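# Four arms uncover table items and lay dust sheet flat

## Task

Four arms are mounted on a single table whose centre is at x = 0, y = 0 in the scene frame, with its surface at z = 0.72 m. Lift the dust sheet (it has a foam knob stitched at each of its four corners) off the objects on the table and lay it out flat on the tabletop, away from those objects, with no part of it hanging off the table. Then release it and move the arms away; the result only counts if the sheet stays that way without any robot holding it. Leave the table objects undisturbed: each one that ends up shifted, tilted or knocked over lowers the result, and pushing a rigid object out of the work area fails the task.

## Robot and tools

Robots and cameras. There are four identical i2rt Big YAM arms named arm1, arm2, arm3 and arm4, each with six revolute joints, a two-finger gripper and a wrist camera (arm1_cam_wrist to arm4_cam_wrist). Two fixed room cameras, cam_high and cam_room_a, also watch the table. Fully stretched, a hand reaches roughly 1.0 m from its joint1 axis. With joints 1 and 6 at zero and the hand level and pointing forward, the wrist camera rides above the hand looking toward the fingertips. The arms act independently; one being slow or stopped does not pause the others.

Frames. Everything uses a single scene frame with its origin on the floor and +z up; the tabletop is at z = 0.72 m, centred on x = 0, y = 0. The hand point lies midway between the fingertips; its z axis runs along the fingers and the fingers close along its y axis. Each arm's foot pose is real but never printed. Camera calibrations (intrinsics K, distortion D, T_world_to_cam, pos_world) may be slightly off; wrist camera poses come from reported joint angles and inherit their errors.

execute_actions. Argument "actions" is a list holding exactly one action object, or empty (then it only reports state and images). The action is keyed by arm name; each arm entry contains "joints", a dictionary of absolute joint targets (not offsets), in the arm's own joint space. Keys and ranges: joint1_rad -2.879 to 2.879 (rotation about the foot, positive counter-clockwise seen from above, 0 faces the direction the foot faces); joint2_rad 0 to 3.141 (shoulder, 0 has the upper arm pointing back about level, increasing raises it up and over forward); joint3_rad 0 to 3.019 (elbow, 0 folded, increasing opens); joint4_rad -1.692 to 1.57 (hand pitch, positive tips fingers up); joint5_rad -1.57 to 1.57 (hand yaw, positive toward the arm's right); joint6_rad -2.094 to 2.094 (hand roll, positive clockwise seen from behind the hand); gripper_m 0 to 0.093, the fingertip gap in metres. Arm values are radians. You may name any subset of joints and arms; omitted ones may keep pushing toward earlier targets. All named motions start together and may finish at different times; one action runs at most 15 s. Joints move at different speeds, so the hand can sweep a wide path. An unknown key or out-of-range number rejects the entire call and nothing moves. Optional "cameras" lists which camera images to return (omitted, null or ["all"] gives all; [] gives none).

Other tools. wait(seconds 0 to 10) commands nothing new and returns state and images. zoom_image(camera, region [x0, y0, x1, y1] in pixels, top-left origin, at most 504 by 504) enlarges part of the latest full image of a camera. read_manual(section "licences") only returns licence text. finished_scene(scene) ends the current scene by its number once the last command has been held, irreversibly, and reports whether the goal was met.

Reading results. Each result gives every robot's state (joint_positions, joint torques, which include offsets and noise and are nonzero even unloaded) and a "pictures" line naming cameras in image order. joint_status tells how each commanded joint ended: done within tolerance, "off_target" (resting elsewhere, possibly still pushing), "contact_stop" or "time_out" (target dropped, holding where stopped, though a timed-out joint may keep a nearby target and push on; on_its_own will name it). "joint command not followed" with a cause line means a self/inter-arm clearance check blocked that arm's joints (the gripper target still runs); those joints read "not_followed" and may be retried on later actions. on_its_own lists uncommanded behaviour; "held at" is the held target, not the actual position. To stop a joint pushing, command its reported position. Tiny target changes may not move a joint. MOTOR HOT appears from 85 °C; at 100 °C an OVER-TEMPERATURE FAULT drops that arm and counts as a stop, with affected keys showing "limit_stop_at_motor_heat" (resend targets afterwards). After any reported stop, later motion, wait and finished_scene calls in that same reply are skipped.

Cautions. The arms do not halt on contact and can push very hard, which also heats motors; keep loads and stalls short. Never let two arms press into each other: that fails the run, and a hard hit may too. The clearance check may react late and ignores fingers, gripper housings and wrist cameras. No state line reports arm-to-arm contact. Avoid dropping, slamming or dragging things, tipping or shifting the covered objects, and knocking rigid items off the work area. Loose items may occasionally be nudged by outside disturbances. The simulation keeps running while you compose replies, with the robots holding the last command; shorter total robot motion is preferred. Grasp the sheet by its corner knobs, lift it clear, lay it flat on open table, open the grippers and retract.

Each tool is called by a JSON object that holds its "method" and its "body", one argument or row to a line.

## Session

{"method": "execute_actions", "body": {
  "actions": []
}}

Scene clock: 0.00 s.
Joint torques (N m, as the arm reports them, + toward a larger angle): no reading
Motor temperatures (°C, as the motors report them): arm1=[20 23 22 22 22 23] | arm2=[21 22 22 21 22 22] | arm3=[21 24 21 22 21 21] | arm4=[21 21 22 21 22 23]
arm1.joint_positions: joint1_rad=-0.196 joint2_rad=+0.300 joint3_rad=+1.559 joint4_rad=-1.288 joint5_rad=-0.274 joint6_rad=+0.389 gripper_m=+0.094
arm1.joint_status: not commanded
arm1.hand: x=+0.3177 y=+0.6333 z=+1.4767 quat_wxyz=(-0.545, -0.628, -0.352, +0.430) (m; scene frame)
arm2.joint_positions: joint1_rad=+0.416 joint2_rad=+0.322 joint3_rad=+1.599 joint4_rad=-1.164 joint5_rad=+0.162 joint6_rad=-0.581 gripper_m=+0.094
arm2.joint_status: not commanded
arm2.hand: x=-0.4245 y=+0.7073 z=+1.4448 quat_wxyz=(-0.504, -0.174, -0.644, +0.549) (m; scene frame)
arm3.joint_positions: joint1_rad=-0.155 joint2_rad=+0.413 joint3_rad=+1.620 joint4_rad=-1.598 joint5_rad=-0.157 joint6_rad=+0.147 gripper_m=+0.094
arm3.joint_status: not commanded
arm3.hand: x=-0.4858 y=-0.6271 z=+1.3741 quat_wxyz=(-0.418, +0.404, -0.727, -0.366) (m; scene frame)
arm4.joint_positions: joint1_rad=-0.047 joint2_rad=+0.367 joint3_rad=+1.686 joint4_rad=-1.497 joint5_rad=+0.111 joint6_rad=+0.257 gripper_m=+0.095
arm4.joint_status: not commanded
arm4.hand: x=+0.2143 y=-0.7554 z=+1.4364 quat_wxyz=(-0.416, +0.450, -0.618, -0.492) (m; scene frame)
pictures: arm1_cam_wrist, arm2_cam_wrist, arm3_cam_wrist, arm4_cam_wrist, cam_high, cam_room_a
Images, in order (width x height): arm1_cam_wrist 504x504, arm2_cam_wrist 504x504, arm3_cam_wrist 504x504, arm4_cam_wrist 504x504, cam_high 504x504, cam_room_a 504x504.

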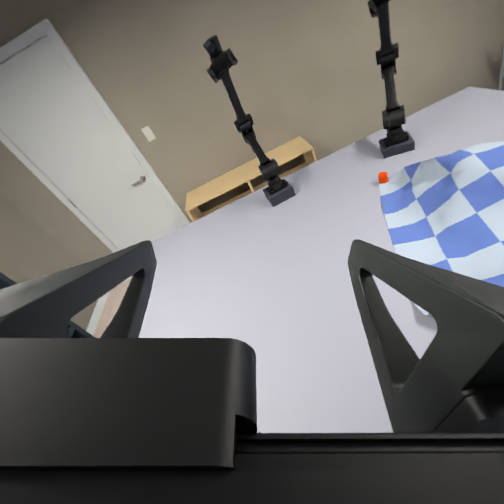

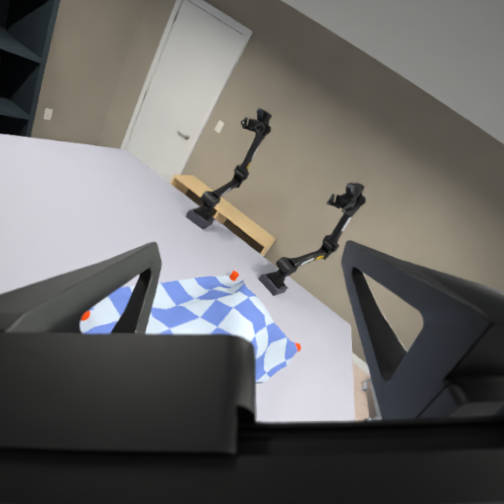

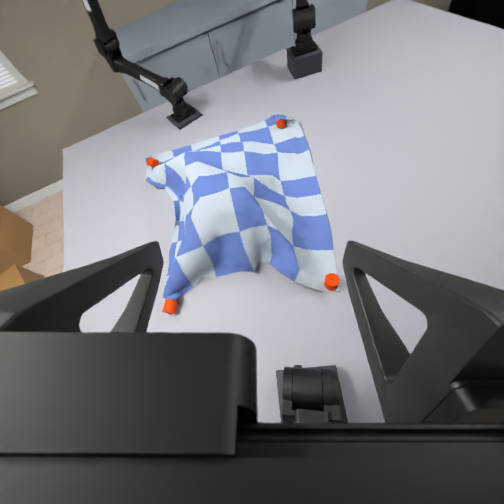

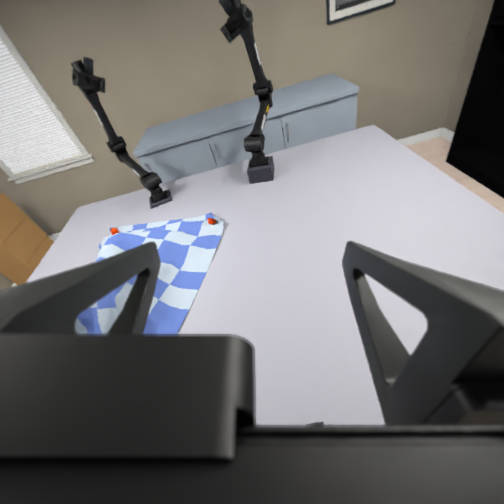

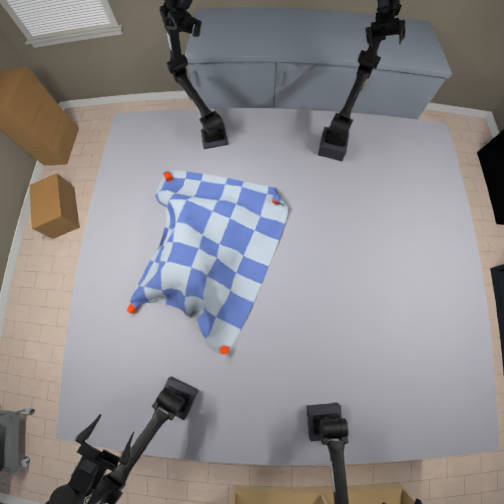

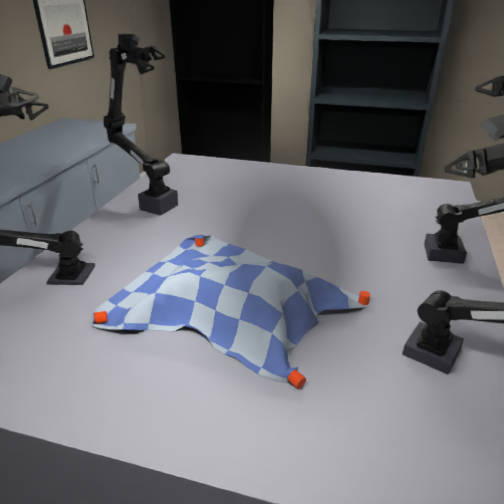

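{"method": "zoom_image", "body": {
  "camera": "cam_high",
  "region": [100, 150, 320, 370]
}}

{"method": "execute_actions", "body": {
  "actions": [
    {"arm1":{"joints":{"joint1_rad":-0.405,"joint2_rad":1.85,"joint3_rad":1.352,"joint4_rad":-1.073,"joint5_rad":0,"joint6_rad":0}},"arm2":{"joints":{"joint1_rad":-0.724,"joint2_rad":1.494,"joint3_rad":1.106,"joint4_rad":-1.183,"joint5_rad":0,"joint6_rad":0}},"arm3":{"joints":{"joint1_rad":0.922,"joint2_rad":1.554,"joint3_rad":1.094,"joint4_rad":-1.111,"joint5_rad":0,"joint6_rad":0}},"arm4":{"joints":{"joint1_rad":0.909,"joint2_rad":1.82,"joint3_rad":1.4,"joint4_rad":-1.151,"joint5_rad":0,"joint6_rad":0}}}
  ]
}}

Region (100, 150, 320, 370) of cam_high's 504x504 image, scaled by 2.291, with more detail than that image has.

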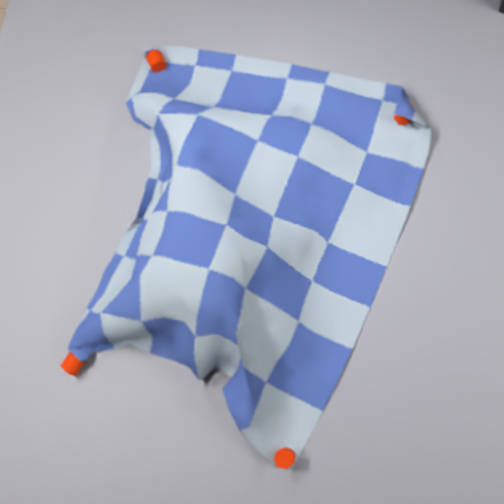

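Scene clock: 38.87 s.
Joint torques (N m, as the arm reports them, + toward a larger angle): arm1=[ -0.25 -20.63   6.19   0.44   0.18  -0.16] | arm2=[  0.44 -12.97   7.88  -0.21  -0.03   0.2 ] | arm3=[ -0.13 -10.14   8.14   0.37   0.02  -0.17] | arm4=[ -0.17 -15.17   7.64   0.61  -0.04  -0.24]
Motor temperatures (°C, as the motors report them): arm1=[20 24 23 22 22 23] | arm2=[21 23 23 21 22 22] | arm3=[21 24 22 22 21 21] | arm4=[21 22 23 21 22 23]
arm1.joint_positions: joint1_rad=-0.402 joint2_rad=+1.858 joint3_rad=+1.353 joint4_rad=-1.078 joint5_rad=-0.002 joint6_rad=+0.012 gripper_m=+0.094
arm1.joint_status: all done
arm1.hand: x=-0.0244 y=+0.2702 z=+0.8542 quat_wxyz=(+0.007, -0.896, -0.444, -0.007) (m; scene frame)
arm2.joint_positions: joint1_rad=-0.726 joint2_rad=+1.490 joint3_rad=+1.102 joint4_rad=-1.174 joint5_rad=+0.000 joint6_rad=-0.016 gripper_m=+0.094
arm2.joint_status: all done
arm2.hand: x=-0.6237 y=+0.3905 z=+0.8598 quat_wxyz=(-0.002, -0.856, -0.517, +0.004) (m; scene frame)
arm3.joint_positions: joint1_rad=+0.920 joint2_rad=+1.553 joint3_rad=+1.079 joint4_rad=-1.126 joint5_rad=+0.001 joint6_rad=+0.008 gripper_m=+0.094
arm3.joint_status: all done
arm3.hand: x=-0.7163 y=-0.3462 z=+0.8550 quat_wxyz=(+0.010, +0.873, -0.487, +0.013) (m; scene frame)
arm4.joint_positions: joint1_rad=+0.920 joint2_rad=+1.826 joint3_rad=+1.393 joint4_rad=-1.156 joint5_rad=+0.001 joint6_rad=+0.012 gripper_m=+0.095
arm4.joint_status: all done
arm4.hand: x=-0.2483 y=-0.5001 z=+0.8557 quat_wxyz=(-0.001, +0.959, -0.284, +0.008) (m; scene frame)
pictures: arm1_cam_wrist, arm2_cam_wrist, arm3_cam_wrist, arm4_cam_wrist, cam_high, cam_room_a
camera_calibration (this result's frames):
arm1_cam_wrist: T_world_to_cam=[[-0.794423, 0.607353, 0.00378179, -0.185958], [0.481755, 0.626324, 0.612887, -0.676459], [0.36987, 0.488714, -0.790161, 0.676013], [0, 0, 0, 1]] pos_world=[-0.0718789, 0.206248, 0.949456]
arm2_cam_wrist: T_world_to_cam=[[-0.87597, 0.482363, -0.00161296, -0.733596], [0.391856, 0.713553, 0.580768, -0.530433], [0.281292, 0.508103, -0.814068, 0.798661], [0, 0, 0, 1]] pos_world=[-0.659412, 0.326549, 0.957039]
arm3_cam_wrist: T_world_to_cam=[[0.854805, 0.518708, -0.0157939, 0.803381], [0.41818, -0.670479, 0.612848, -0.453919], [0.3073, -0.53047, -0.790043, 0.832897], [0, 0, 0, 1]] pos_world=[-0.752863, -0.279237, 0.948896]
arm4_cam_wrist: T_world_to_cam=[[0.540607, 0.841138, -0.0151785, 0.562678], [0.678359, -0.425175, 0.599213, -0.552971], [0.497567, -0.334235, -0.800446, 0.76816], [0, 0, 0, 1]] pos_world=[-0.311286, -0.451654, 0.954758]
Images, in order (width x height): arm1_cam_wrist 504x504, arm2_cam_wrist 504x504, arm3_cam_wrist 504x504, arm4_cam_wrist 504x504, cam_high 504x504, cam_room_a 504x504.

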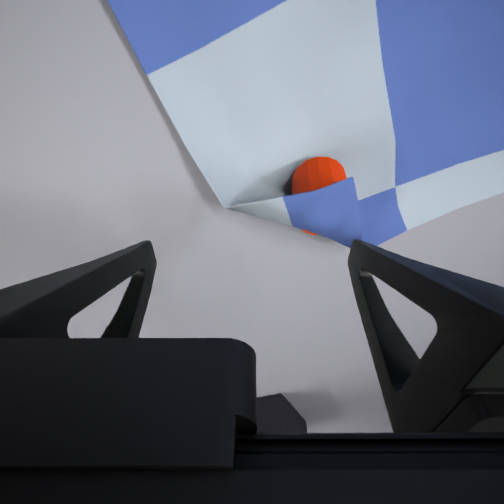

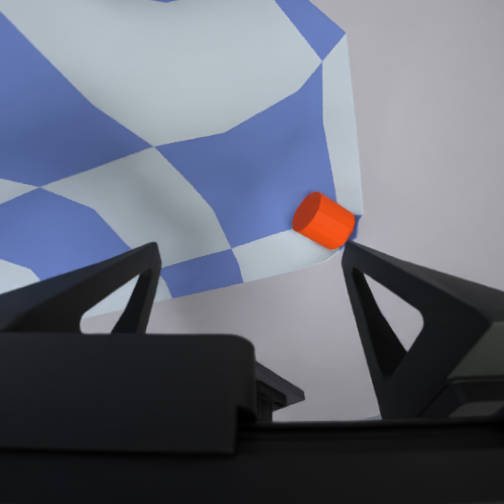

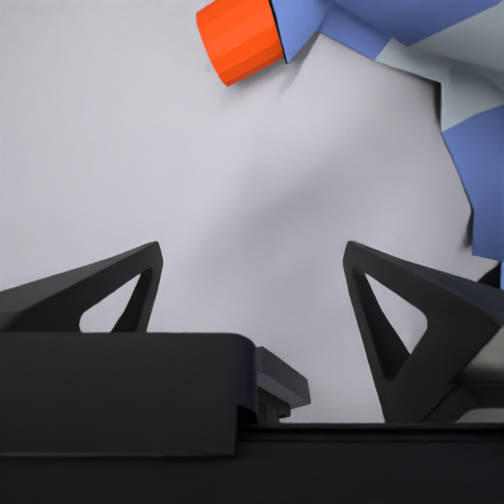

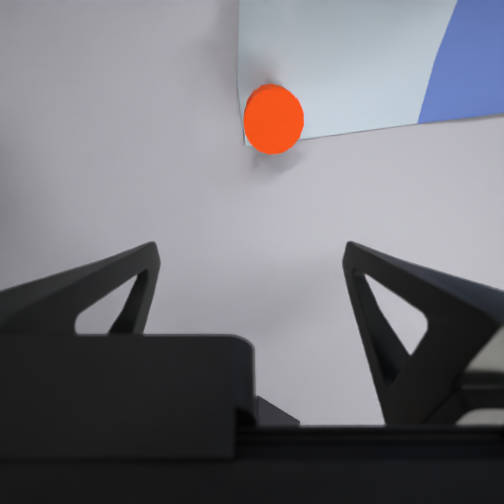

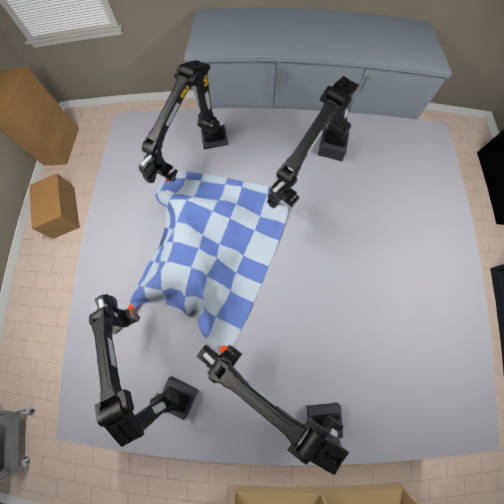

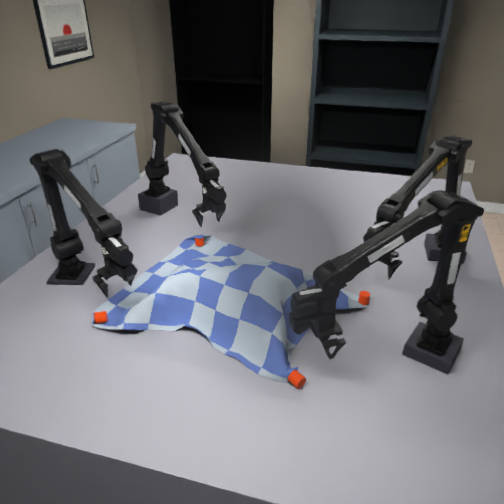

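{"method": "execute_actions", "body": {
  "actions": [
    {"arm1":{"joints":{"joint1_rad":-0.51,"joint2_rad":1.895,"joint3_rad":1.202,"joint4_rad":-0.878,"joint6_rad":0.1}},"arm2":{"joints":{"joint1_rad":-0.912,"joint2_rad":1.496,"joint3_rad":0.902,"joint4_rad":-0.977,"joint6_rad":-0.9}},"arm3":{"joints":{"joint1_rad":0.934,"joint2_rad":1.819,"joint3_rad":1.245,"joint4_rad":-0.988,"joint6_rad":1.2}},"arm4":{"joints":{"joint1_rad":0.89,"joint2_rad":1.99,"joint3_rad":1.505,"joint4_rad":-1.075}}}
  ],
  "cameras": ["arm1_cam_wrist","arm2_cam_wrist","arm3_cam_wrist","arm4_cam_wrist"]
}}

Scene clock: 60.07 s.
Joint torques (N m, as the arm reports them, + toward a larger angle): arm1=[ -0.3  -19.39   5.31   0.56   0.06   0.04] | arm2=[  1.24 -11.5    6.64   0.42  -0.12  -0.11] | arm3=[  1.18 -14.4    8.13   0.37   0.03   0.01] | arm4=[ -0.03 -17.4    9.46   0.62  -0.05  -0.24]
Motor temperatures (°C, as the motors report them): arm1=[20 24 23 22 22 23] | arm2=[21 23 24 21 22 22] | arm3=[21 24 24 22 21 21] | arm4=[22 23 24 21 22 23]
arm1.joint_positions: joint1_rad=-0.513 joint2_rad=+1.898 joint3_rad=+1.204 joint4_rad=-0.888 joint5_rad=+0.000 joint6_rad=+0.088 gripper_m=+0.094
arm1.joint_status: all done
arm1.hand: x=-0.0512 y=+0.3279 z=+0.7881 quat_wxyz=(+0.008, -0.934, -0.358, -0.005) (m; scene frame)
arm2.joint_positions: joint1_rad=-0.922 joint2_rad=+1.490 joint3_rad=+0.904 joint4_rad=-0.988 joint5_rad=+0.001 joint6_rad=-0.884 gripper_m=+0.094
arm2.joint_status: all done
arm2.hand: x=-0.6665 y=+0.4656 z=+0.7934 quat_wxyz=(+0.001, -0.638, -0.770, -0.001) (m; scene frame)
arm3.joint_positions: joint1_rad=+0.920 joint2_rad=+1.828 joint3_rad=+1.226 joint4_rad=-0.998 joint5_rad=+0.001 joint6_rad=+1.190 gripper_m=+0.094
arm3.joint_status: all done
arm3.hand: x=-0.7566 y=-0.2827 z=+0.7817 quat_wxyz=(+0.001, +0.453, -0.891, +0.017) (m; scene frame)
arm4.joint_positions: joint1_rad=+0.903 joint2_rad=+2.003 joint3_rad=+1.467 joint4_rad=-1.081 joint5_rad=+0.001 joint6_rad=+0.012 gripper_m=+0.095
arm4.joint_status: all done
arm4.hand: x=-0.2718 y=-0.4735 z=+0.7875 quat_wxyz=(+0.003, +0.956, -0.292, +0.021) (m; scene frame)
pictures: arm1_cam_wrist, arm2_cam_wrist, arm3_cam_wrist, arm4_cam_wrist
camera_calibration (this result's frames):
arm1_cam_wrist: T_world_to_cam=[[-0.667451, 0.74462, 0.00707346, -0.283122], [0.592601, 0.525386, 0.610569, -0.618533], [0.450925, 0.411716, -0.791932, 0.63632], [0, 0, 0, 1]] pos_world=[-0.109361, 0.273803, 0.883581]
arm2_cam_wrist: T_world_to_cam=[[-0.985849, -0.167601, -0.00340439, -0.576614], [-0.137314, 0.795716, 0.589899, -0.926927], [-0.096159, 0.582019, -0.80747, 0.427267], [0, 0, 0, 1]] pos_world=[-0.654649, 0.392251, 0.889836]
arm3_cam_wrist: T_world_to_cam=[[0.804183, -0.594112, 0.0178959, 0.42447], [-0.483787, -0.636763, 0.600402, -1.01273], [-0.345311, -0.491491, -0.799498, 0.345724], [0, 0, 0, 1]] pos_world=[-0.711916, -0.222768, 0.876857]
arm4_cam_wrist: T_world_to_cam=[[0.555419, 0.831434, -0.0150425, 0.551309], [0.656766, -0.427498, 0.621211, -0.509156], [0.510066, -0.354912, -0.783499, 0.714328], [0, 0, 0, 1]] pos_world=[-0.336165, -0.422516, 0.884262]
Images, in order (width x height): arm1_cam_wrist 504x504, arm2_cam_wrist 504x504, arm3_cam_wrist 504x504, arm4_cam_wrist 504x504.

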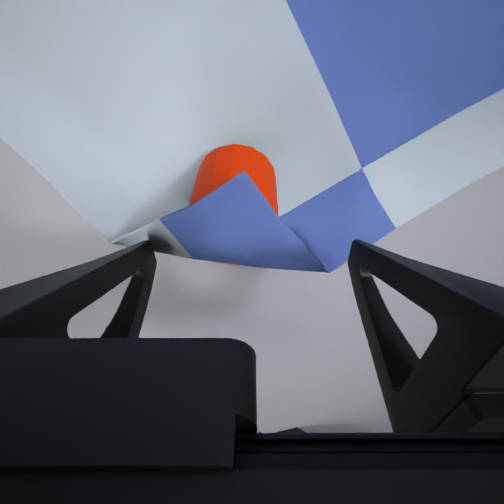

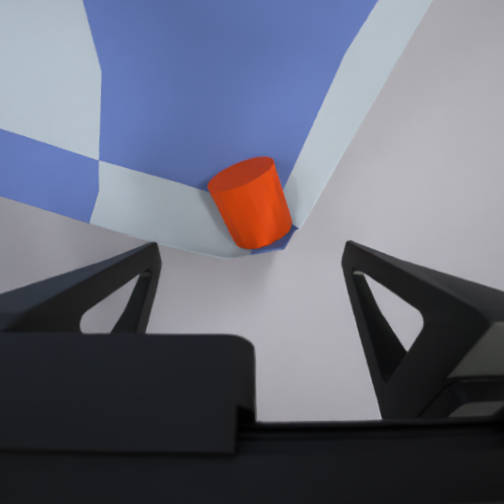

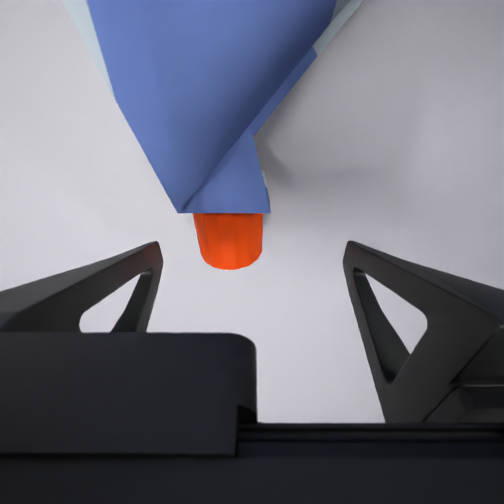

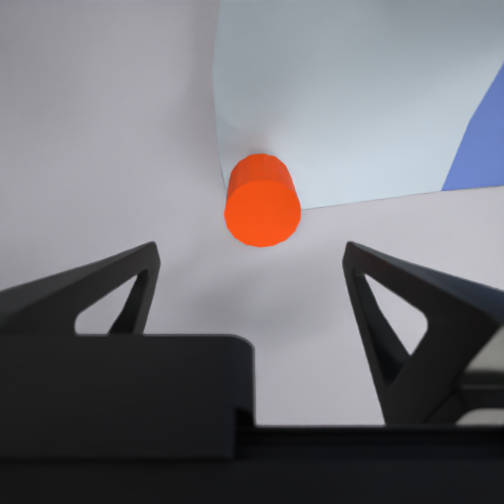

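{"method": "execute_actions", "body": {
  "actions": [
    {"arm1":{"joints":{"joint2_rad":1.98,"joint3_rad":1.178,"joint4_rad":-0.764}},"arm2":{"joints":{"joint2_rad":1.588,"joint3_rad":0.844,"joint4_rad":-0.827,"joint6_rad":-1.1}},"arm3":{"joints":{"joint1_rad":0.95,"joint2_rad":1.89,"joint3_rad":1.21,"joint4_rad":-0.869}},"arm4":{"joints":{"joint1_rad":0.885,"joint2_rad":2.065,"joint3_rad":1.48,"joint4_rad":-0.95}}}
  ],
  "cameras": ["arm1_cam_wrist","arm2_cam_wrist","arm3_cam_wrist","arm4_cam_wrist"]
}}

Scene clock: 68.07 s.
Joint torques (N m, as the arm reports them, + toward a larger angle): arm1=[ -0.22 -19.39   4.52   0.58   0.18   0.03] | arm2=[  1.31 -13.28   5.65   0.42  -0.13  -0.13] | arm3=[  0.58 -13.66   6.65   0.57   0.07  -0.01] | arm4=[ -0.46 -16.82   7.44   0.79  -0.05  -0.22]
Motor temperatures (°C, as the motors report them): arm1=[20 25 23 22 22 23] | arm2=[21 23 24 21 22 22] | arm3=[21 25 24 22 21 21] | arm4=[22 23 25 21 22 23]
arm1.joint_positions: joint1_rad=-0.512 joint2_rad=+1.976 joint3_rad=+1.187 joint4_rad=-0.772 joint5_rad=-0.002 joint6_rad=+0.090 gripper_m=+0.094
arm1.joint_status: all done
arm1.hand: x=-0.0553 y=+0.3230 z=+0.7458 quat_wxyz=(+0.002, -0.934, -0.358, +0.004) (m; scene frame)
arm2.joint_positions: joint1_rad=-0.922 joint2_rad=+1.593 joint3_rad=+0.848 joint4_rad=-0.838 joint5_rad=+0.001 joint6_rad=-1.083 gripper_m=+0.094
arm2.joint_status: all done
arm2.hand: x=-0.6663 y=+0.4659 z=+0.7399 quat_wxyz=(+0.000, -0.558, -0.830, -0.006) (m; scene frame)
arm3.joint_positions: joint1_rad=+0.937 joint2_rad=+1.887 joint3_rad=+1.207 joint4_rad=-0.886 joint5_rad=+0.001 joint6_rad=+1.191 gripper_m=+0.094
arm3.joint_status: all done
arm3.hand: x=-0.7697 y=-0.2780 z=+0.7477 quat_wxyz=(+0.003, +0.460, -0.888, -0.001) (m; scene frame)
arm4.joint_positions: joint1_rad=+0.902 joint2_rad=+2.062 joint3_rad=+1.467 joint4_rad=-0.963 joint5_rad=+0.001 joint6_rad=+0.012 gripper_m=+0.095
arm4.joint_status: all done
arm4.hand: x=-0.2888 y=-0.4616 z=+0.7544 quat_wxyz=(-0.005, +0.956, -0.293, -0.007) (m; scene frame)
pictures: arm1_cam_wrist, arm2_cam_wrist, arm3_cam_wrist, arm4_cam_wrist
camera_calibration (this result's frames):
arm1_cam_wrist: T_world_to_cam=[[-0.667237, 0.744837, 0.00360898, -0.279466], [0.600788, 0.535319, 0.593706, -0.5779], [0.440282, 0.398311, -0.804674, 0.619975], [0, 0, 0, 1]] pos_world=[-0.112238, 0.270575, 0.842989]
arm2_cam_wrist: T_world_to_cam=[[-0.933305, -0.358885, -0.0119788, -0.446007], [-0.295549, 0.748792, 0.593264, -0.981698], [-0.203944, 0.557237, -0.804919, 0.321734], [0, 0, 0, 1]] pos_world=[-0.640784, 0.39574, 0.836033]
arm3_cam_wrist: T_world_to_cam=[[0.813515, -0.581353, -0.0148737, 0.473672], [-0.462206, -0.661886, 0.590146, -0.978419], [-0.352928, -0.473218, -0.80716, 0.321333], [0, 0, 0, 1]] pos_world=[-0.724164, -0.220171, 0.843822]
arm4_cam_wrist: T_world_to_cam=[[0.555088, 0.831647, -0.0154695, 0.55071], [0.685897, -0.447127, 0.574127, -0.437498], [0.470555, -0.329302, -0.81862, 0.728278], [0, 0, 0, 1]] pos_world=[-0.348309, -0.413791, 0.855882]
Images, in order (width x height): arm1_cam_wrist 504x504, arm2_cam_wrist 504x504, arm3_cam_wrist 504x504, arm4_cam_wrist 504x504.

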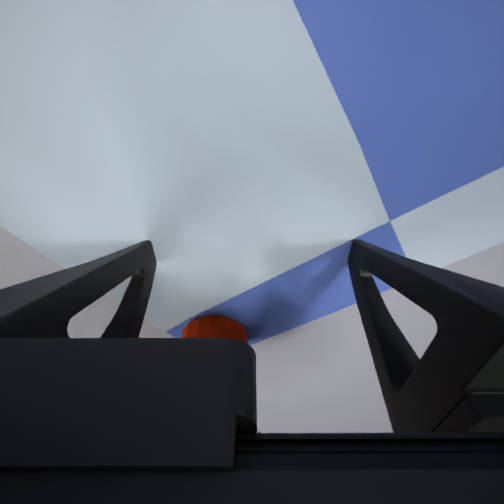

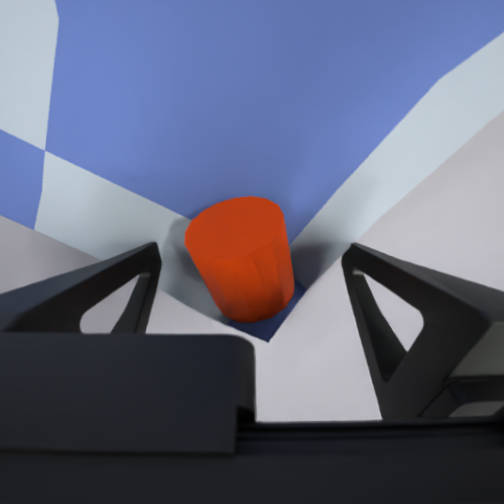

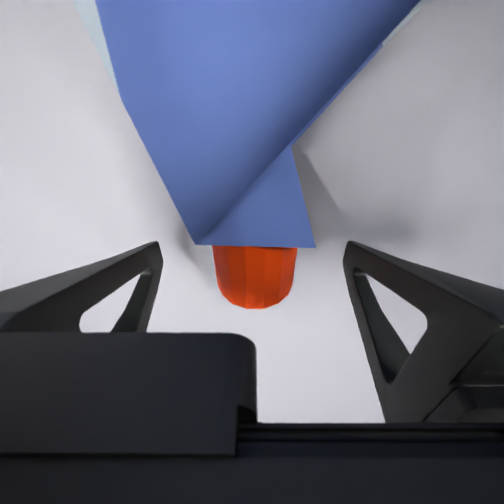

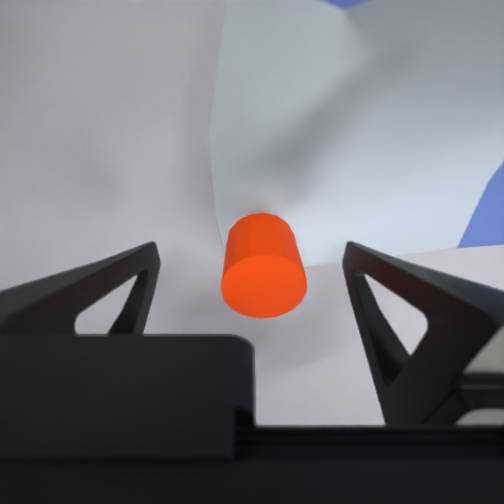

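{"method": "execute_actions", "body": {
  "actions": [
    {"arm1":{"joints":{"joint1_rad":-0.48,"joint2_rad":1.92,"joint3_rad":1.065,"joint4_rad":-0.72}},"arm2":{"joints":{"gripper_m":0.0}},"arm3":{"joints":{"joint2_rad":1.915}},"arm4":{"joints":{"joint2_rad":2.105}}}
  ],
  "cameras": ["arm1_cam_wrist","arm2_cam_wrist","arm3_cam_wrist","arm4_cam_wrist"]
}}

Scene clock: 83.30 s.
Joint torques (N m, as the arm reports them, + toward a larger angle): arm1=[ -0.06 -17.8    3.8    0.51   0.13  -0.01] | arm2=[  1.15 -12.87   5.67   0.37  -0.02  -0.1 ] | arm3=[ -0.05 -13.29   6.39   0.73   0.09  -0.03] | arm4=[ -0.34 -16.53   7.3    0.83  -0.04  -0.23]
Motor temperatures (°C, as the motors report them): arm1=[20 25 23 22 22 23] | arm2=[21 23 24 21 22 22] | arm3=[21 25 23 22 21 21] | arm4=[22 23 25 21 22 23]
arm1.joint_positions: joint1_rad=-0.481 joint2_rad=+1.919 joint3_rad=+1.079 joint4_rad=-0.729 joint5_rad=-0.001 joint6_rad=+0.093 gripper_m=+0.094
arm1.joint_status: all done
arm1.hand: x=-0.0206 y=+0.3390 z=+0.7441 quat_wxyz=(+0.004, -0.928, -0.371, +0.000) (m; scene frame)
arm2.joint_positions: joint1_rad=-0.921 joint2_rad=+1.588 joint3_rad=+0.848 joint4_rad=-0.836 joint5_rad=-0.003 joint6_rad=-1.086 gripper_m=+0.038
arm2.joint_status: gripper_m off_target (ended at +0.038, target +0.000)
arm2.hand: x=-0.6661 y=+0.4646 z=+0.7416 quat_wxyz=(-0.001, -0.556, -0.831, -0.003) (m; scene frame)
arm3.joint_positions: joint1_rad=+0.937 joint2_rad=+1.902 joint3_rad=+1.207 joint4_rad=-0.886 joint5_rad=+0.001 joint6_rad=+1.191 gripper_m=+0.094
arm3.joint_status: all done
arm3.hand: x=-0.7685 y=-0.2799 z=+0.7406 quat_wxyz=(+0.002, +0.460, -0.888, +0.007) (m; scene frame)
arm4.joint_positions: joint1_rad=+0.902 joint2_rad=+2.096 joint3_rad=+1.467 joint4_rad=-0.963 joint5_rad=+0.001 joint6_rad=+0.012 gripper_m=+0.095
arm4.joint_status: all done
arm4.hand: x=-0.2842 y=-0.4646 z=+0.7358 quat_wxyz=(+0.000, +0.956, -0.293, +0.009) (m; scene frame)
pictures: arm1_cam_wrist, arm2_cam_wrist, arm3_cam_wrist, arm4_cam_wrist
camera_calibration (this result's frames):
arm1_cam_wrist: T_world_to_cam=[[-0.687959, 0.725732, 0.0050189, -0.263204], [0.582351, 0.547888, 0.600571, -0.616049], [0.433104, 0.416091, -0.799555, 0.586967], [0, 0, 0, 1]] pos_world=[-0.0765348, 0.284309, 0.840615]
arm2_cam_wrist: T_world_to_cam=[[-0.931535, -0.363557, -0.00831971, -0.445689], [-0.298513, 0.751406, 0.588455, -0.98119], [-0.207685, 0.550649, -0.808487, 0.327061], [0, 0, 0, 1]] pos_world=[-0.640146, 0.395143, 0.838103]
arm3_cam_wrist: T_world_to_cam=[[0.813628, -0.581386, -0.00102119, 0.461288], [-0.466961, -0.654539, 0.594581, -0.979812], [-0.346349, -0.483291, -0.804035, 0.315021], [0, 0, 0, 1]] pos_world=[-0.723743, -0.220892, 0.836337]
arm4_cam_wrist: T_world_to_cam=[[0.555636, 0.831286, -0.0152384, 0.550121], [0.669541, -0.436508, 0.600979, -0.450725], [0.492934, -0.344129, -0.799119, 0.694997], [0, 0, 0, 1]] pos_world=[-0.346476, -0.414884, 0.834645]
Images, in order (width x height): arm1_cam_wrist 504x504, arm2_cam_wrist 504x504, arm3_cam_wrist 504x504, arm4_cam_wrist 504x504.

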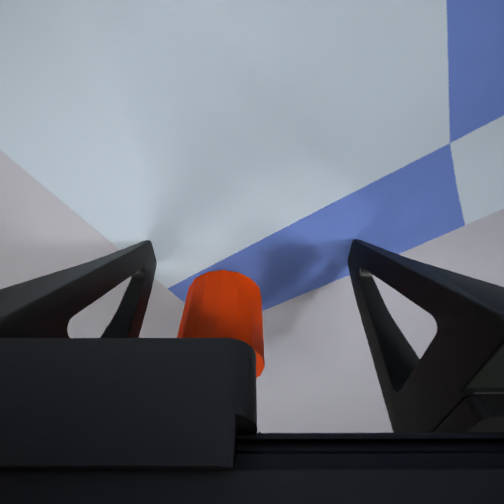

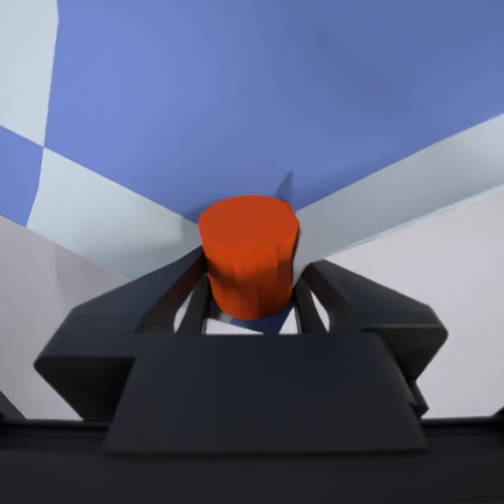

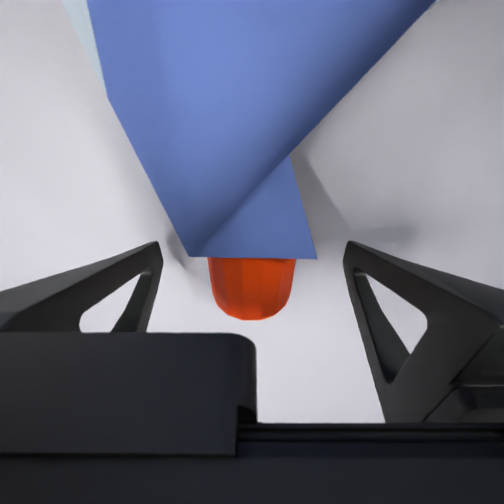

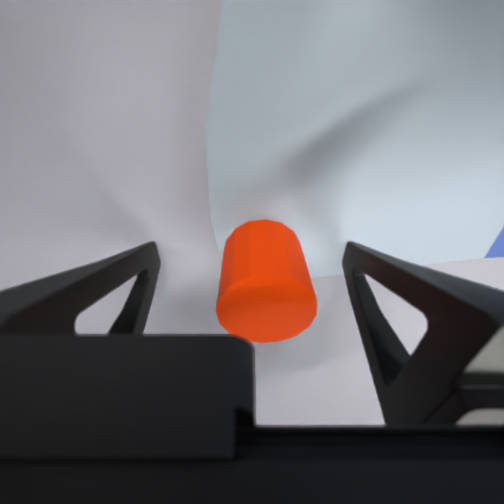

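{"method": "execute_actions", "body": {
  "actions": [
    {"arm1":{"joints":{"joint1_rad":-0.45,"joint2_rad":1.857,"joint3_rad":0.955,"joint4_rad":-0.67}},"arm3":{"joints":{"gripper_m":0}},"arm4":{"joints":{"gripper_m":0}}}
  ],
  "cameras": ["arm1_cam_wrist","arm3_cam_wrist","arm4_cam_wrist"]
}}

{"method": "execute_actions", "body": {
  "actions": [
    {"arm1":{"joints":{"gripper_m":0}}}
  ],
  "cameras": ["arm1_cam_wrist","cam_high"]
}}

Scene clock: 90.30 s.
Joint torques (N m, as the arm reports them, + toward a larger angle): arm1=[ -0.34 -16.95   3.82   0.43   0.17   0.02] | arm2=[  1.14 -12.64   5.68   0.37  -0.03  -0.09] | arm3=[  0.5  -13.97   6.3    0.96   0.05  -0.01] | arm4=[ -0.5  -16.51   7.42   0.85  -0.06  -0.23]
Motor temperatures (°C, as the motors report them): arm1=[20 25 23 22 22 23] | arm2=[21 23 24 21 22 22] | arm3=[21 25 23 22 21 21] | arm4=[22 23 25 21 22 23]
arm1.joint_positions: joint1_rad=-0.451 joint2_rad=+1.860 joint3_rad=+0.964 joint4_rad=-0.680 joint5_rad=-0.002 joint6_rad=+0.094 gripper_m=+0.094
arm1.joint_status: all done
arm1.hand: x=+0.0141 y=+0.3589 z=+0.7414 quat_wxyz=(+0.006, -0.923, -0.385, -0.003) (m; scene frame)
arm2.joint_positions: joint1_rad=-0.921 joint2_rad=+1.588 joint3_rad=+0.848 joint4_rad=-0.836 joint5_rad=-0.003 joint6_rad=-1.086 gripper_m=+0.038
arm2.joint_status: not commanded
arm2.hand: x=-0.6661 y=+0.4646 z=+0.7416 quat_wxyz=(-0.001, -0.556, -0.831, -0.003) (m; scene frame)
arm3.joint_positions: joint1_rad=+0.937 joint2_rad=+1.902 joint3_rad=+1.207 joint4_rad=-0.886 joint5_rad=+0.001 joint6_rad=+1.192 gripper_m=+0.038
arm3.joint_status: gripper_m off_target (ended at +0.038, target +0.000)
arm3.hand: x=-0.7685 y=-0.2799 z=+0.7406 quat_wxyz=(+0.002, +0.460, -0.888, +0.007) (m; scene frame)
arm4.joint_positions: joint1_rad=+0.900 joint2_rad=+2.096 joint3_rad=+1.467 joint4_rad=-0.962 joint5_rad=+0.001 joint6_rad=+0.012 gripper_m=+0.038
arm4.joint_status: gripper_m off_target (ended at +0.038, target +0.000)
arm4.hand: x=-0.2837 y=-0.4636 z=+0.7358 quat_wxyz=(+0.000, +0.956, -0.293, +0.008) (m; scene frame)
pictures: arm1_cam_wrist, arm3_cam_wrist, arm4_cam_wrist
camera_calibration (this result's frames):
arm1_cam_wrist: T_world_to_cam=[[-0.708419, 0.705774, 0.00510033, -0.24637], [0.563789, 0.561526, 0.605665, -0.653932], [0.424599, 0.43194, -0.795703, 0.553019], [0, 0, 0, 1]] pos_world=[-0.0406641, 0.30221, 0.83736]
arm3_cam_wrist: T_world_to_cam=[[0.813406, -0.581696, -0.00101763, 0.461028], [-0.467214, -0.654361, 0.594578, -0.979955], [-0.346529, -0.483158, -0.804037, 0.314922], [0, 0, 0, 1]] pos_world=[-0.723721, -0.220909, 0.836338]
arm4_cam_wrist: T_world_to_cam=[[0.556898, 0.830441, -0.0152555, 0.549005], [0.669074, -0.437649, 0.600669, -0.45109], [0.492144, -0.344718, -0.799352, 0.694747], [0, 0, 0, 1]] pos_world=[-0.345842, -0.413844, 0.834679]
Images, in order (width x height): arm1_cam_wrist 504x504, arm3_cam_wrist 504x504, arm4_cam_wrist 504x504.

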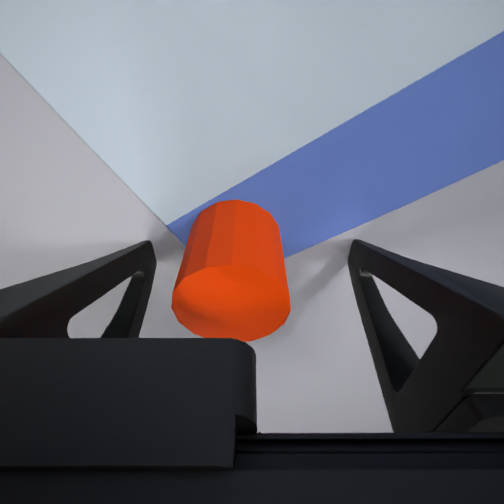

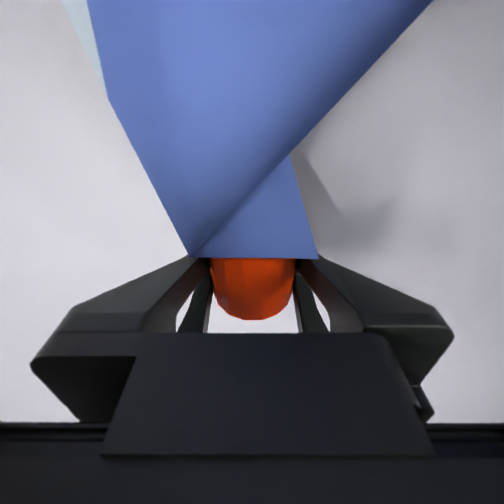

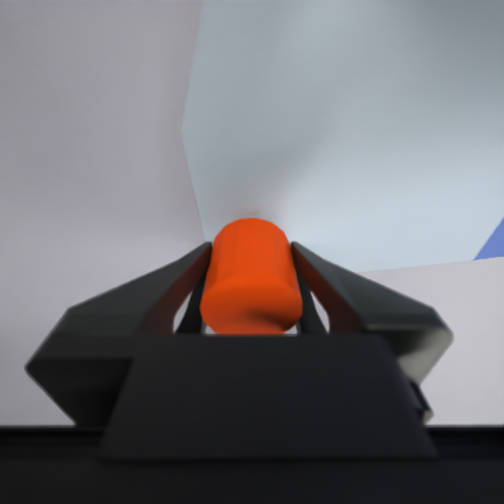

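Scene clock: 91.03 s.
Joint torques (N m, as the arm reports them, + toward a larger angle): arm1=[ -0.02 -16.38   3.87   0.65   0.22  -0.02] | arm2=[  1.16 -12.71   5.68   0.38  -0.02  -0.09] | arm3=[  0.11 -13.37   6.59   0.53   0.04  -0.01] | arm4=[ -0.25 -16.54   7.31   0.79  -0.04  -0.22]
Motor temperatures (°C, as the motors report them): arm1=[20 25 23 22 22 23] | arm2=[21 23 24 21 22 22] | arm3=[21 25 23 22 21 21] | arm4=[22 23 25 21 22 23]
arm1.joint_positions: joint1_rad=-0.450 joint2_rad=+1.856 joint3_rad=+0.964 joint4_rad=-0.679 joint5_rad=-0.003 joint6_rad=+0.094 gripper_m=+0.038
arm1.joint_status: gripper_m off_target (ended at +0.038, target +0.000)
arm1.hand: x=+0.0140 y=+0.3576 z=+0.7431 quat_wxyz=(+0.004, -0.923, -0.385, -0.001) (m; scene frame)
arm2.joint_positions: joint1_rad=-0.921 joint2_rad=+1.588 joint3_rad=+0.848 joint4_rad=-0.836 joint5_rad=-0.003 joint6_rad=-1.086 gripper_m=+0.038
arm2.joint_status: not commanded
arm2.hand: x=-0.6661 y=+0.4646 z=+0.7416 quat_wxyz=(-0.001, -0.556, -0.831, -0.003) (m; scene frame)
arm3.joint_positions: joint1_rad=+0.937 joint2_rad=+1.902 joint3_rad=+1.207 joint4_rad=-0.886 joint5_rad=+0.001 joint6_rad=+1.192 gripper_m=+0.038
arm3.joint_status: not commanded
arm3.hand: x=-0.7685 y=-0.2799 z=+0.7406 quat_wxyz=(+0.002, +0.460, -0.888, +0.007) (m; scene frame)
arm4.joint_positions: joint1_rad=+0.900 joint2_rad=+2.096 joint3_rad=+1.467 joint4_rad=-0.962 joint5_rad=+0.001 joint6_rad=+0.012 gripper_m=+0.038
arm4.joint_status: not commanded
arm4.hand: x=-0.2837 y=-0.4636 z=+0.7358 quat_wxyz=(+0.000, +0.956, -0.293, +0.008) (m; scene frame)
pictures: arm1_cam_wrist, cam_high
camera_calibration (this result's frames):
arm1_cam_wrist: T_world_to_cam=[[-0.709243, 0.704957, 0.00306207, -0.243682], [0.564448, 0.565267, 0.601558, -0.652433], [0.422342, 0.428379, -0.798823, 0.558643], [0, 0, 0, 1]] pos_world=[-0.0405031, 0.301273, 0.839479]
Images, in order (width x height): arm1_cam_wrist 504x504, cam_high 504x504.

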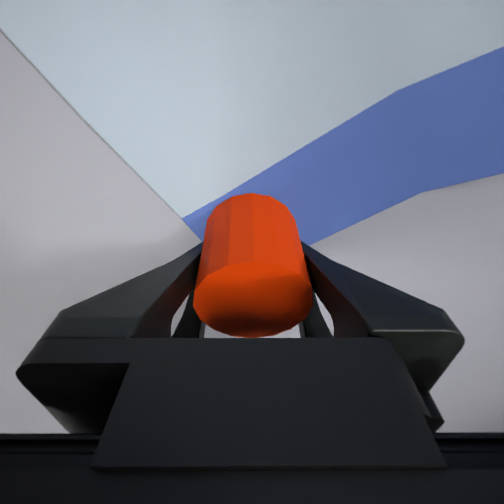

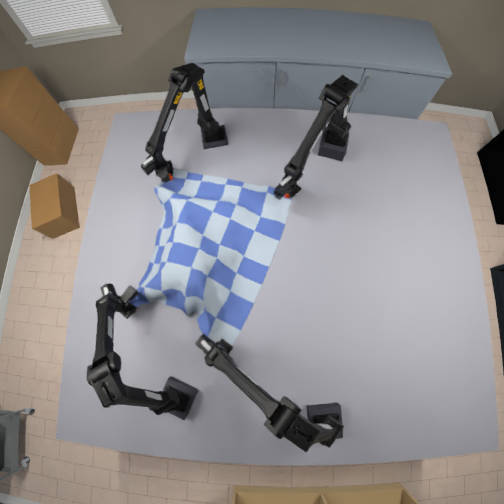

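{"method": "execute_actions", "body": {
  "actions": [
    {"arm1":{"joints":{"joint2_rad":1.581,"joint3_rad":1.11,"joint4_rad":-1.096}},"arm2":{"joints":{"joint2_rad":1.358,"joint3_rad":1.08,"joint4_rad":-1.289}},"arm3":{"joints":{"joint1_rad":1.03,"joint2_rad":1.768,"joint3_rad":1.5,"joint4_rad":-1.283}},"arm4":{"joints":{"joint2_rad":1.9,"joint3_rad":1.655,"joint4_rad":-1.3}}}
  ],
  "cameras": ["cam_room_a","cam_high"]
}}

Scene clock: 103.80 s.
Joint torques (N m, as the arm reports them, + toward a larger angle): arm1=[ -0.15 -14.53   7.48  -0.5    0.1   -0.02] | arm2=[  1.6  -10.39   9.35  -0.15  -0.17  -0.09] | arm3=[  0.27 -13.76   8.85  -0.59   0.    -0.13] | arm4=[ -0.15 -15.41   9.26   0.09  -0.07  -0.22]
Motor temperatures (°C, as the motors report them): arm1=[20 25 23 22 22 23] | arm2=[21 23 24 21 22 22] | arm3=[21 25 23 22 21 21] | arm4=[22 24 25 21 22 23]
arm1.joint_positions: joint1_rad=-0.450 joint2_rad=+1.579 joint3_rad=+1.094 joint4_rad=-1.081 joint5_rad=-0.001 joint6_rad=+0.094 gripper_m=+0.038
arm1.joint_status: all done
arm1.hand: x=+0.0153 y=+0.3576 z=+0.8958 quat_wxyz=(+0.004, -0.923, -0.385, +0.002) (m; scene frame)
arm2.joint_positions: joint1_rad=-0.921 joint2_rad=+1.351 joint3_rad=+1.060 joint4_rad=-1.281 joint5_rad=+0.001 joint6_rad=-1.086 gripper_m=+0.038
arm2.joint_status: all done
arm2.hand: x=-0.6627 y=+0.4695 z=+0.8965 quat_wxyz=(+0.001, -0.556, -0.831, -0.001) (m; scene frame)
arm3.joint_positions: joint1_rad=+1.028 joint2_rad=+1.762 joint3_rad=+1.484 joint4_rad=-1.270 joint5_rad=+0.002 joint6_rad=+1.196 gripper_m=+0.038
arm3.joint_status: all done
arm3.hand: x=-0.8255 y=-0.2790 z=+0.9036 quat_wxyz=(+0.004, +0.498, -0.867, -0.010) (m; scene frame)
arm4.joint_positions: joint1_rad=+0.899 joint2_rad=+1.892 joint3_rad=+1.631 joint4_rad=-1.288 joint5_rad=+0.001 joint6_rad=+0.011 gripper_m=+0.038
arm4.joint_status: all done
arm4.hand: x=-0.2881 y=-0.4611 z=+0.9062 quat_wxyz=(-0.006, +0.956, -0.293, -0.012) (m; scene frame)
pictures: cam_high, cam_room_a
Images, in order (width x height): cam_high 504x504, cam_room_a 504x504.

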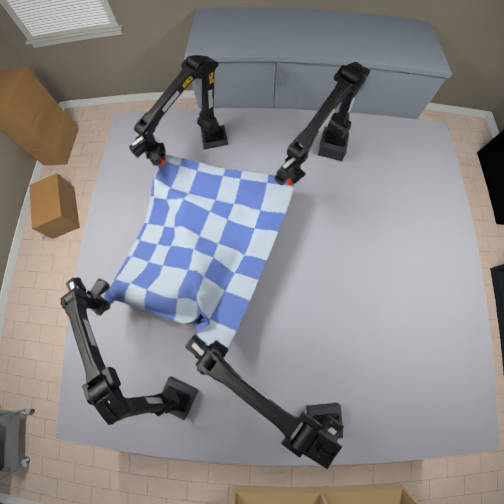

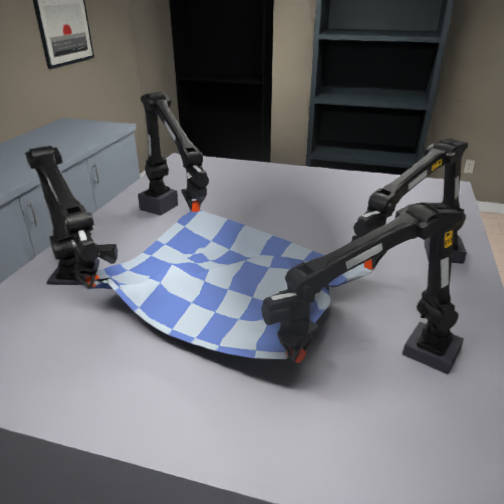

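{"method": "execute_actions", "body": {
  "actions": [
    {"arm1":{"joints":{"joint2_rad":1.17,"joint3_rad":1.11,"joint4_rad":-1.152}},"arm2":{"joints":{"joint2_rad":0.996,"joint3_rad":1.19,"joint4_rad":-1.402}},"arm3":{"joints":{"joint1_rad":1.08,"joint2_rad":1.328,"joint3_rad":1.356,"joint4_rad":-1.25}},"arm4":{"joints":{"joint1_rad":0.72,"joint2_rad":1.303,"joint3_rad":1.3,"joint4_rad":-1.215}}}
  ],
  "cameras": ["cam_room_a","cam_high"]
}}

Scene clock: 113.60 s.
Joint torques (N m, as the arm reports them, + toward a larger angle): arm1=[ 0.26 -8.82  8.88  0.51  0.08 -0.01] | arm2=[ 0.46 -7.17 10.87  0.06  0.21 -0.06] | arm3=[ 0.91 -8.6  10.14  0.92 -0.23 -0.13] | arm4=[ 1.6  -8.58  8.19  1.07 -0.05 -0.18]
Motor temperatures (°C, as the motors report them): arm1=[20 25 24 22 22 23] | arm2=[21 23 25 21 22 22] | arm3=[21 25 24 22 21 21] | arm4=[22 23 25 21 22 23]
arm1.joint_positions: joint1_rad=-0.450 joint2_rad=+1.169 joint3_rad=+1.094 joint4_rad=-1.142 joint5_rad=+0.000 joint6_rad=+0.094 gripper_m=+0.038
arm1.joint_status: all done
arm1.hand: x=+0.0345 y=+0.3792 z=+1.0574 quat_wxyz=(-0.077, -0.909, -0.380, +0.155) (m; scene frame)
arm2.joint_positions: joint1_rad=-0.913 joint2_rad=+1.004 joint3_rad=+1.158 joint4_rad=-1.387 joint5_rad=-0.010 joint6_rad=-1.086 gripper_m=+0.038
arm2.joint_status: all done
arm2.hand: x=-0.6357 y=+0.4944 z=+1.0503 quat_wxyz=(+0.013, -0.544, -0.822, +0.168) (m; scene frame)
arm3.joint_positions: joint1_rad=+1.060 joint2_rad=+1.331 joint3_rad=+1.340 joint4_rad=-1.261 joint5_rad=+0.009 joint6_rad=+1.199 gripper_m=+0.038
arm3.joint_status: all done
arm3.hand: x=-0.7879 y=-0.3468 z=+1.0493 quat_wxyz=(+0.024, +0.503, -0.850, -0.156) (m; scene frame)
arm4.joint_positions: joint1_rad=+0.707 joint2_rad=+1.301 joint3_rad=+1.300 joint4_rad=-1.221 joint5_rad=+0.001 joint6_rad=+0.007 gripper_m=+0.038
arm4.joint_status: all done
arm4.hand: x=-0.1266 y=-0.4651 z=+1.0640 quat_wxyz=(-0.068, +0.910, -0.376, -0.162) (m; scene frame)
pictures: cam_high, cam_room_a
Images, in order (width x height): cam_high 504x504, cam_room_a 504x504.

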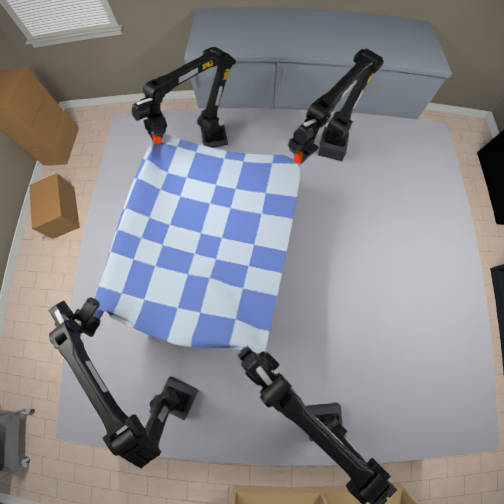

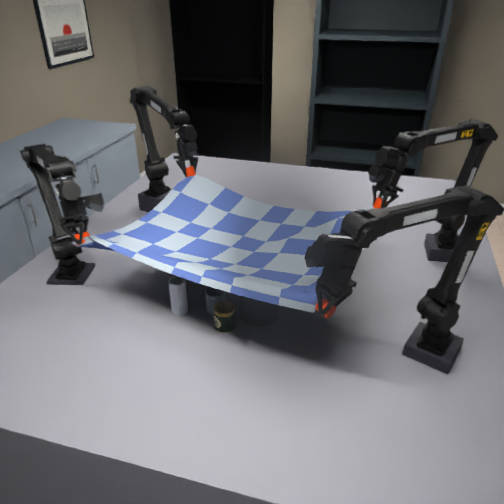

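{"method": "execute_actions", "body": {
  "actions": [
    {"arm1":{"joints":{"joint1_rad":-0.274,"joint2_rad":0.971,"joint3_rad":0.97,"joint4_rad":-1.215,"joint6_rad":0.15}},"arm2":{"joints":{"joint1_rad":-0.602,"joint2_rad":0.975,"joint3_rad":1.18,"joint4_rad":-1.412,"joint6_rad":-0.95}},"arm3":{"joints":{"joint1_rad":0.748,"joint2_rad":0.99,"joint3_rad":1.11,"joint4_rad":-1.335,"joint6_rad":0.75}},"arm4":{"joints":{"joint1_rad":0.329,"joint2_rad":1.068,"joint3_rad":1.11,"joint4_rad":-1.264,"joint6_rad":-0.75}}}
  ],
  "cameras": []
}}

{"method": "execute_actions", "body": {
  "actions": [
    {"arm1":{"joints":{"joint1_rad":-0.01,"joint2_rad":0.807,"joint3_rad":0.885,"joint4_rad":-1.295,"joint6_rad":0.23}},"arm2":{"joints":{"joint1_rad":-0.298,"joint2_rad":0.996,"joint3_rad":1.195,"joint4_rad":-1.402,"joint6_rad":-0.76}},"arm3":{"joints":{"joint1_rad":0.194,"joint2_rad":0.83,"joint3_rad":1.03,"joint4_rad":-1.416,"joint6_rad":0.16}},"arm4":{"joints":{"joint1_rad":-0.15,"joint2_rad":1.043,"joint3_rad":1.1,"joint4_rad":-1.271,"joint6_rad":-1.35}}}
  ],
  "cameras": ["cam_room_a","cam_high"]
}}

Scene clock: 136.97 s.
Joint torques (N m, as the arm reports them, + toward a larger angle): arm1=[-0.39 -5.83  7.45  0.56  0.01  0.  ] | arm2=[ 0.39 -6.56 10.15  0.2   0.07  0.22] | arm3=[-0.82 -3.47  8.86  0.17 -0.28 -0.27] | arm4=[ 0.38 -5.56  8.27  0.57 -0.1  -0.18]
Motor temperatures (°C, as the motors report them): arm1=[20 24 26 22 22 23] | arm2=[21 23 27 21 22 22] | arm3=[21 25 26 22 21 21] | arm4=[22 23 26 21 22 23]
arm1.joint_positions: joint1_rad=-0.271 joint2_rad=+0.967 joint3_rad=+0.978 joint4_rad=-1.206 joint5_rad=+0.001 joint6_rad=+0.141 gripper_m=+0.038
arm1.joint_status: all done
arm1.hand: x=+0.1263 y=+0.3976 z=+1.0678 quat_wxyz=(-0.100, -0.880, -0.438, +0.154) (m; scene frame)
arm2.joint_positions: joint1_rad=-0.602 joint2_rad=+0.988 joint3_rad=+1.158 joint4_rad=-1.400 joint5_rad=-0.005 joint6_rad=-0.965 gripper_m=+0.038
arm2.joint_status: all done
arm2.hand: x=-0.5449 y=+0.4483 z=+1.0541 quat_wxyz=(-0.021, -0.464, -0.869, +0.168) (m; scene frame)
arm3.joint_positions: joint1_rad=+0.750 joint2_rad=+0.988 joint3_rad=+1.108 joint4_rad=-1.321 joint5_rad=+0.007 joint6_rad=+0.765 gripper_m=+0.038
arm3.joint_status: all done
arm3.hand: x=-0.6220 y=-0.3840 z=+1.0652 quat_wxyz=(-0.039, +0.552, -0.814, -0.178) (m; scene frame)
arm4.joint_positions: joint1_rad=+0.337 joint2_rad=+1.065 joint3_rad=+1.110 joint4_rad=-1.252 joint5_rad=+0.000 joint6_rad=-0.739 gripper_m=+0.038
arm4.joint_status: all done
arm4.hand: x=+0.0452 y=-0.4481 z=+1.0642 quat_wxyz=(-0.150, +0.963, -0.199, -0.108) (m; scene frame)
pictures: none
No camera images: the call's "cameras" was empty. Leave "cameras" out to get every camera's image.

Scene clock: 138.57 s.
Joint torques (N m, as the arm reports them, + toward a larger angle): arm1=[-0.12 -3.14  7.77  0.46  0.    0.  ] | arm2=[ 0.56 -5.22 11.22  0.53 -0.03  0.2 ] | arm3=[-0.73 -0.23  9.55 -0.16 -0.22 -0.21] | arm4=[ 0.22 -7.04  8.23  0.55 -0.08 -0.19]
Motor temperatures (°C, as the motors report them): arm1=[20 24 26 22 22 23] | arm2=[21 23 27 21 22 22] | arm3=[21 25 26 22 21 21] | arm4=[22 23 26 21 22 23]
arm1.joint_positions: joint1_rad=-0.013 joint2_rad=+0.803 joint3_rad=+0.889 joint4_rad=-1.285 joint5_rad=+0.003 joint6_rad=+0.220 gripper_m=+0.038
arm1.joint_status: all done
arm1.hand: x=+0.2203 y=+0.4212 z=+1.0650 quat_wxyz=(-0.123, -0.838, -0.515, +0.132) (m; scene frame)
arm2.joint_positions: joint1_rad=-0.300 joint2_rad=+0.991 joint3_rad=+1.158 joint4_rad=-1.400 joint5_rad=-0.002 joint6_rad=-0.774 gripper_m=+0.038
arm2.joint_status: all done
arm2.hand: x=-0.4490 y=+0.4256 z=+1.0528 quat_wxyz=(-0.060, -0.416, -0.894, +0.157) (m; scene frame)
arm3.joint_positions: joint1_rad=+0.203 joint2_rad=+0.830 joint3_rad=+1.020 joint4_rad=-1.393 joint5_rad=+0.004 joint6_rad=+0.174 gripper_m=+0.038
arm3.joint_status: all done
arm3.hand: x=-0.4503 y=-0.4213 z=+1.0629 quat_wxyz=(-0.127, +0.571, -0.801, -0.128) (m; scene frame)
arm4.joint_positions: joint1_rad=-0.139 joint2_rad=+1.065 joint3_rad=+1.100 joint4_rad=-1.260 joint5_rad=-0.001 joint6_rad=-1.339 gripper_m=+0.038
arm4.joint_status: all done
arm4.hand: x=+0.2146 y=-0.4204 z=+1.0588 quat_wxyz=(-0.174, +0.975, -0.139, -0.017) (m; scene frame)
pictures: cam_high, cam_room_a
Images, in order (width x height): cam_high 504x504, cam_room_a 504x504.

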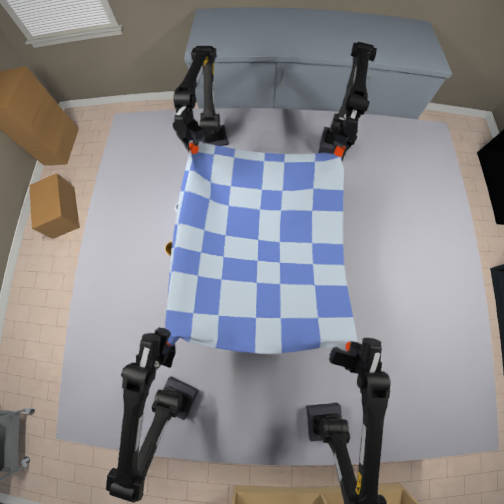

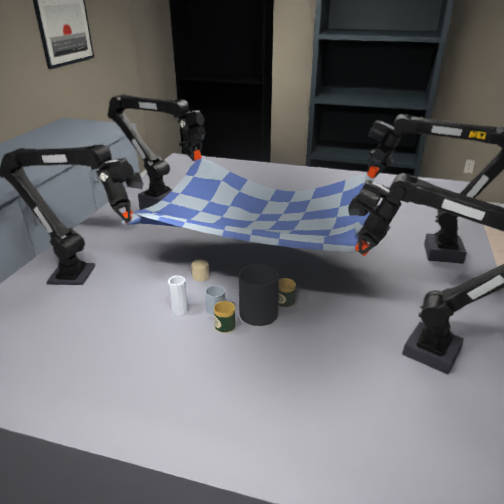

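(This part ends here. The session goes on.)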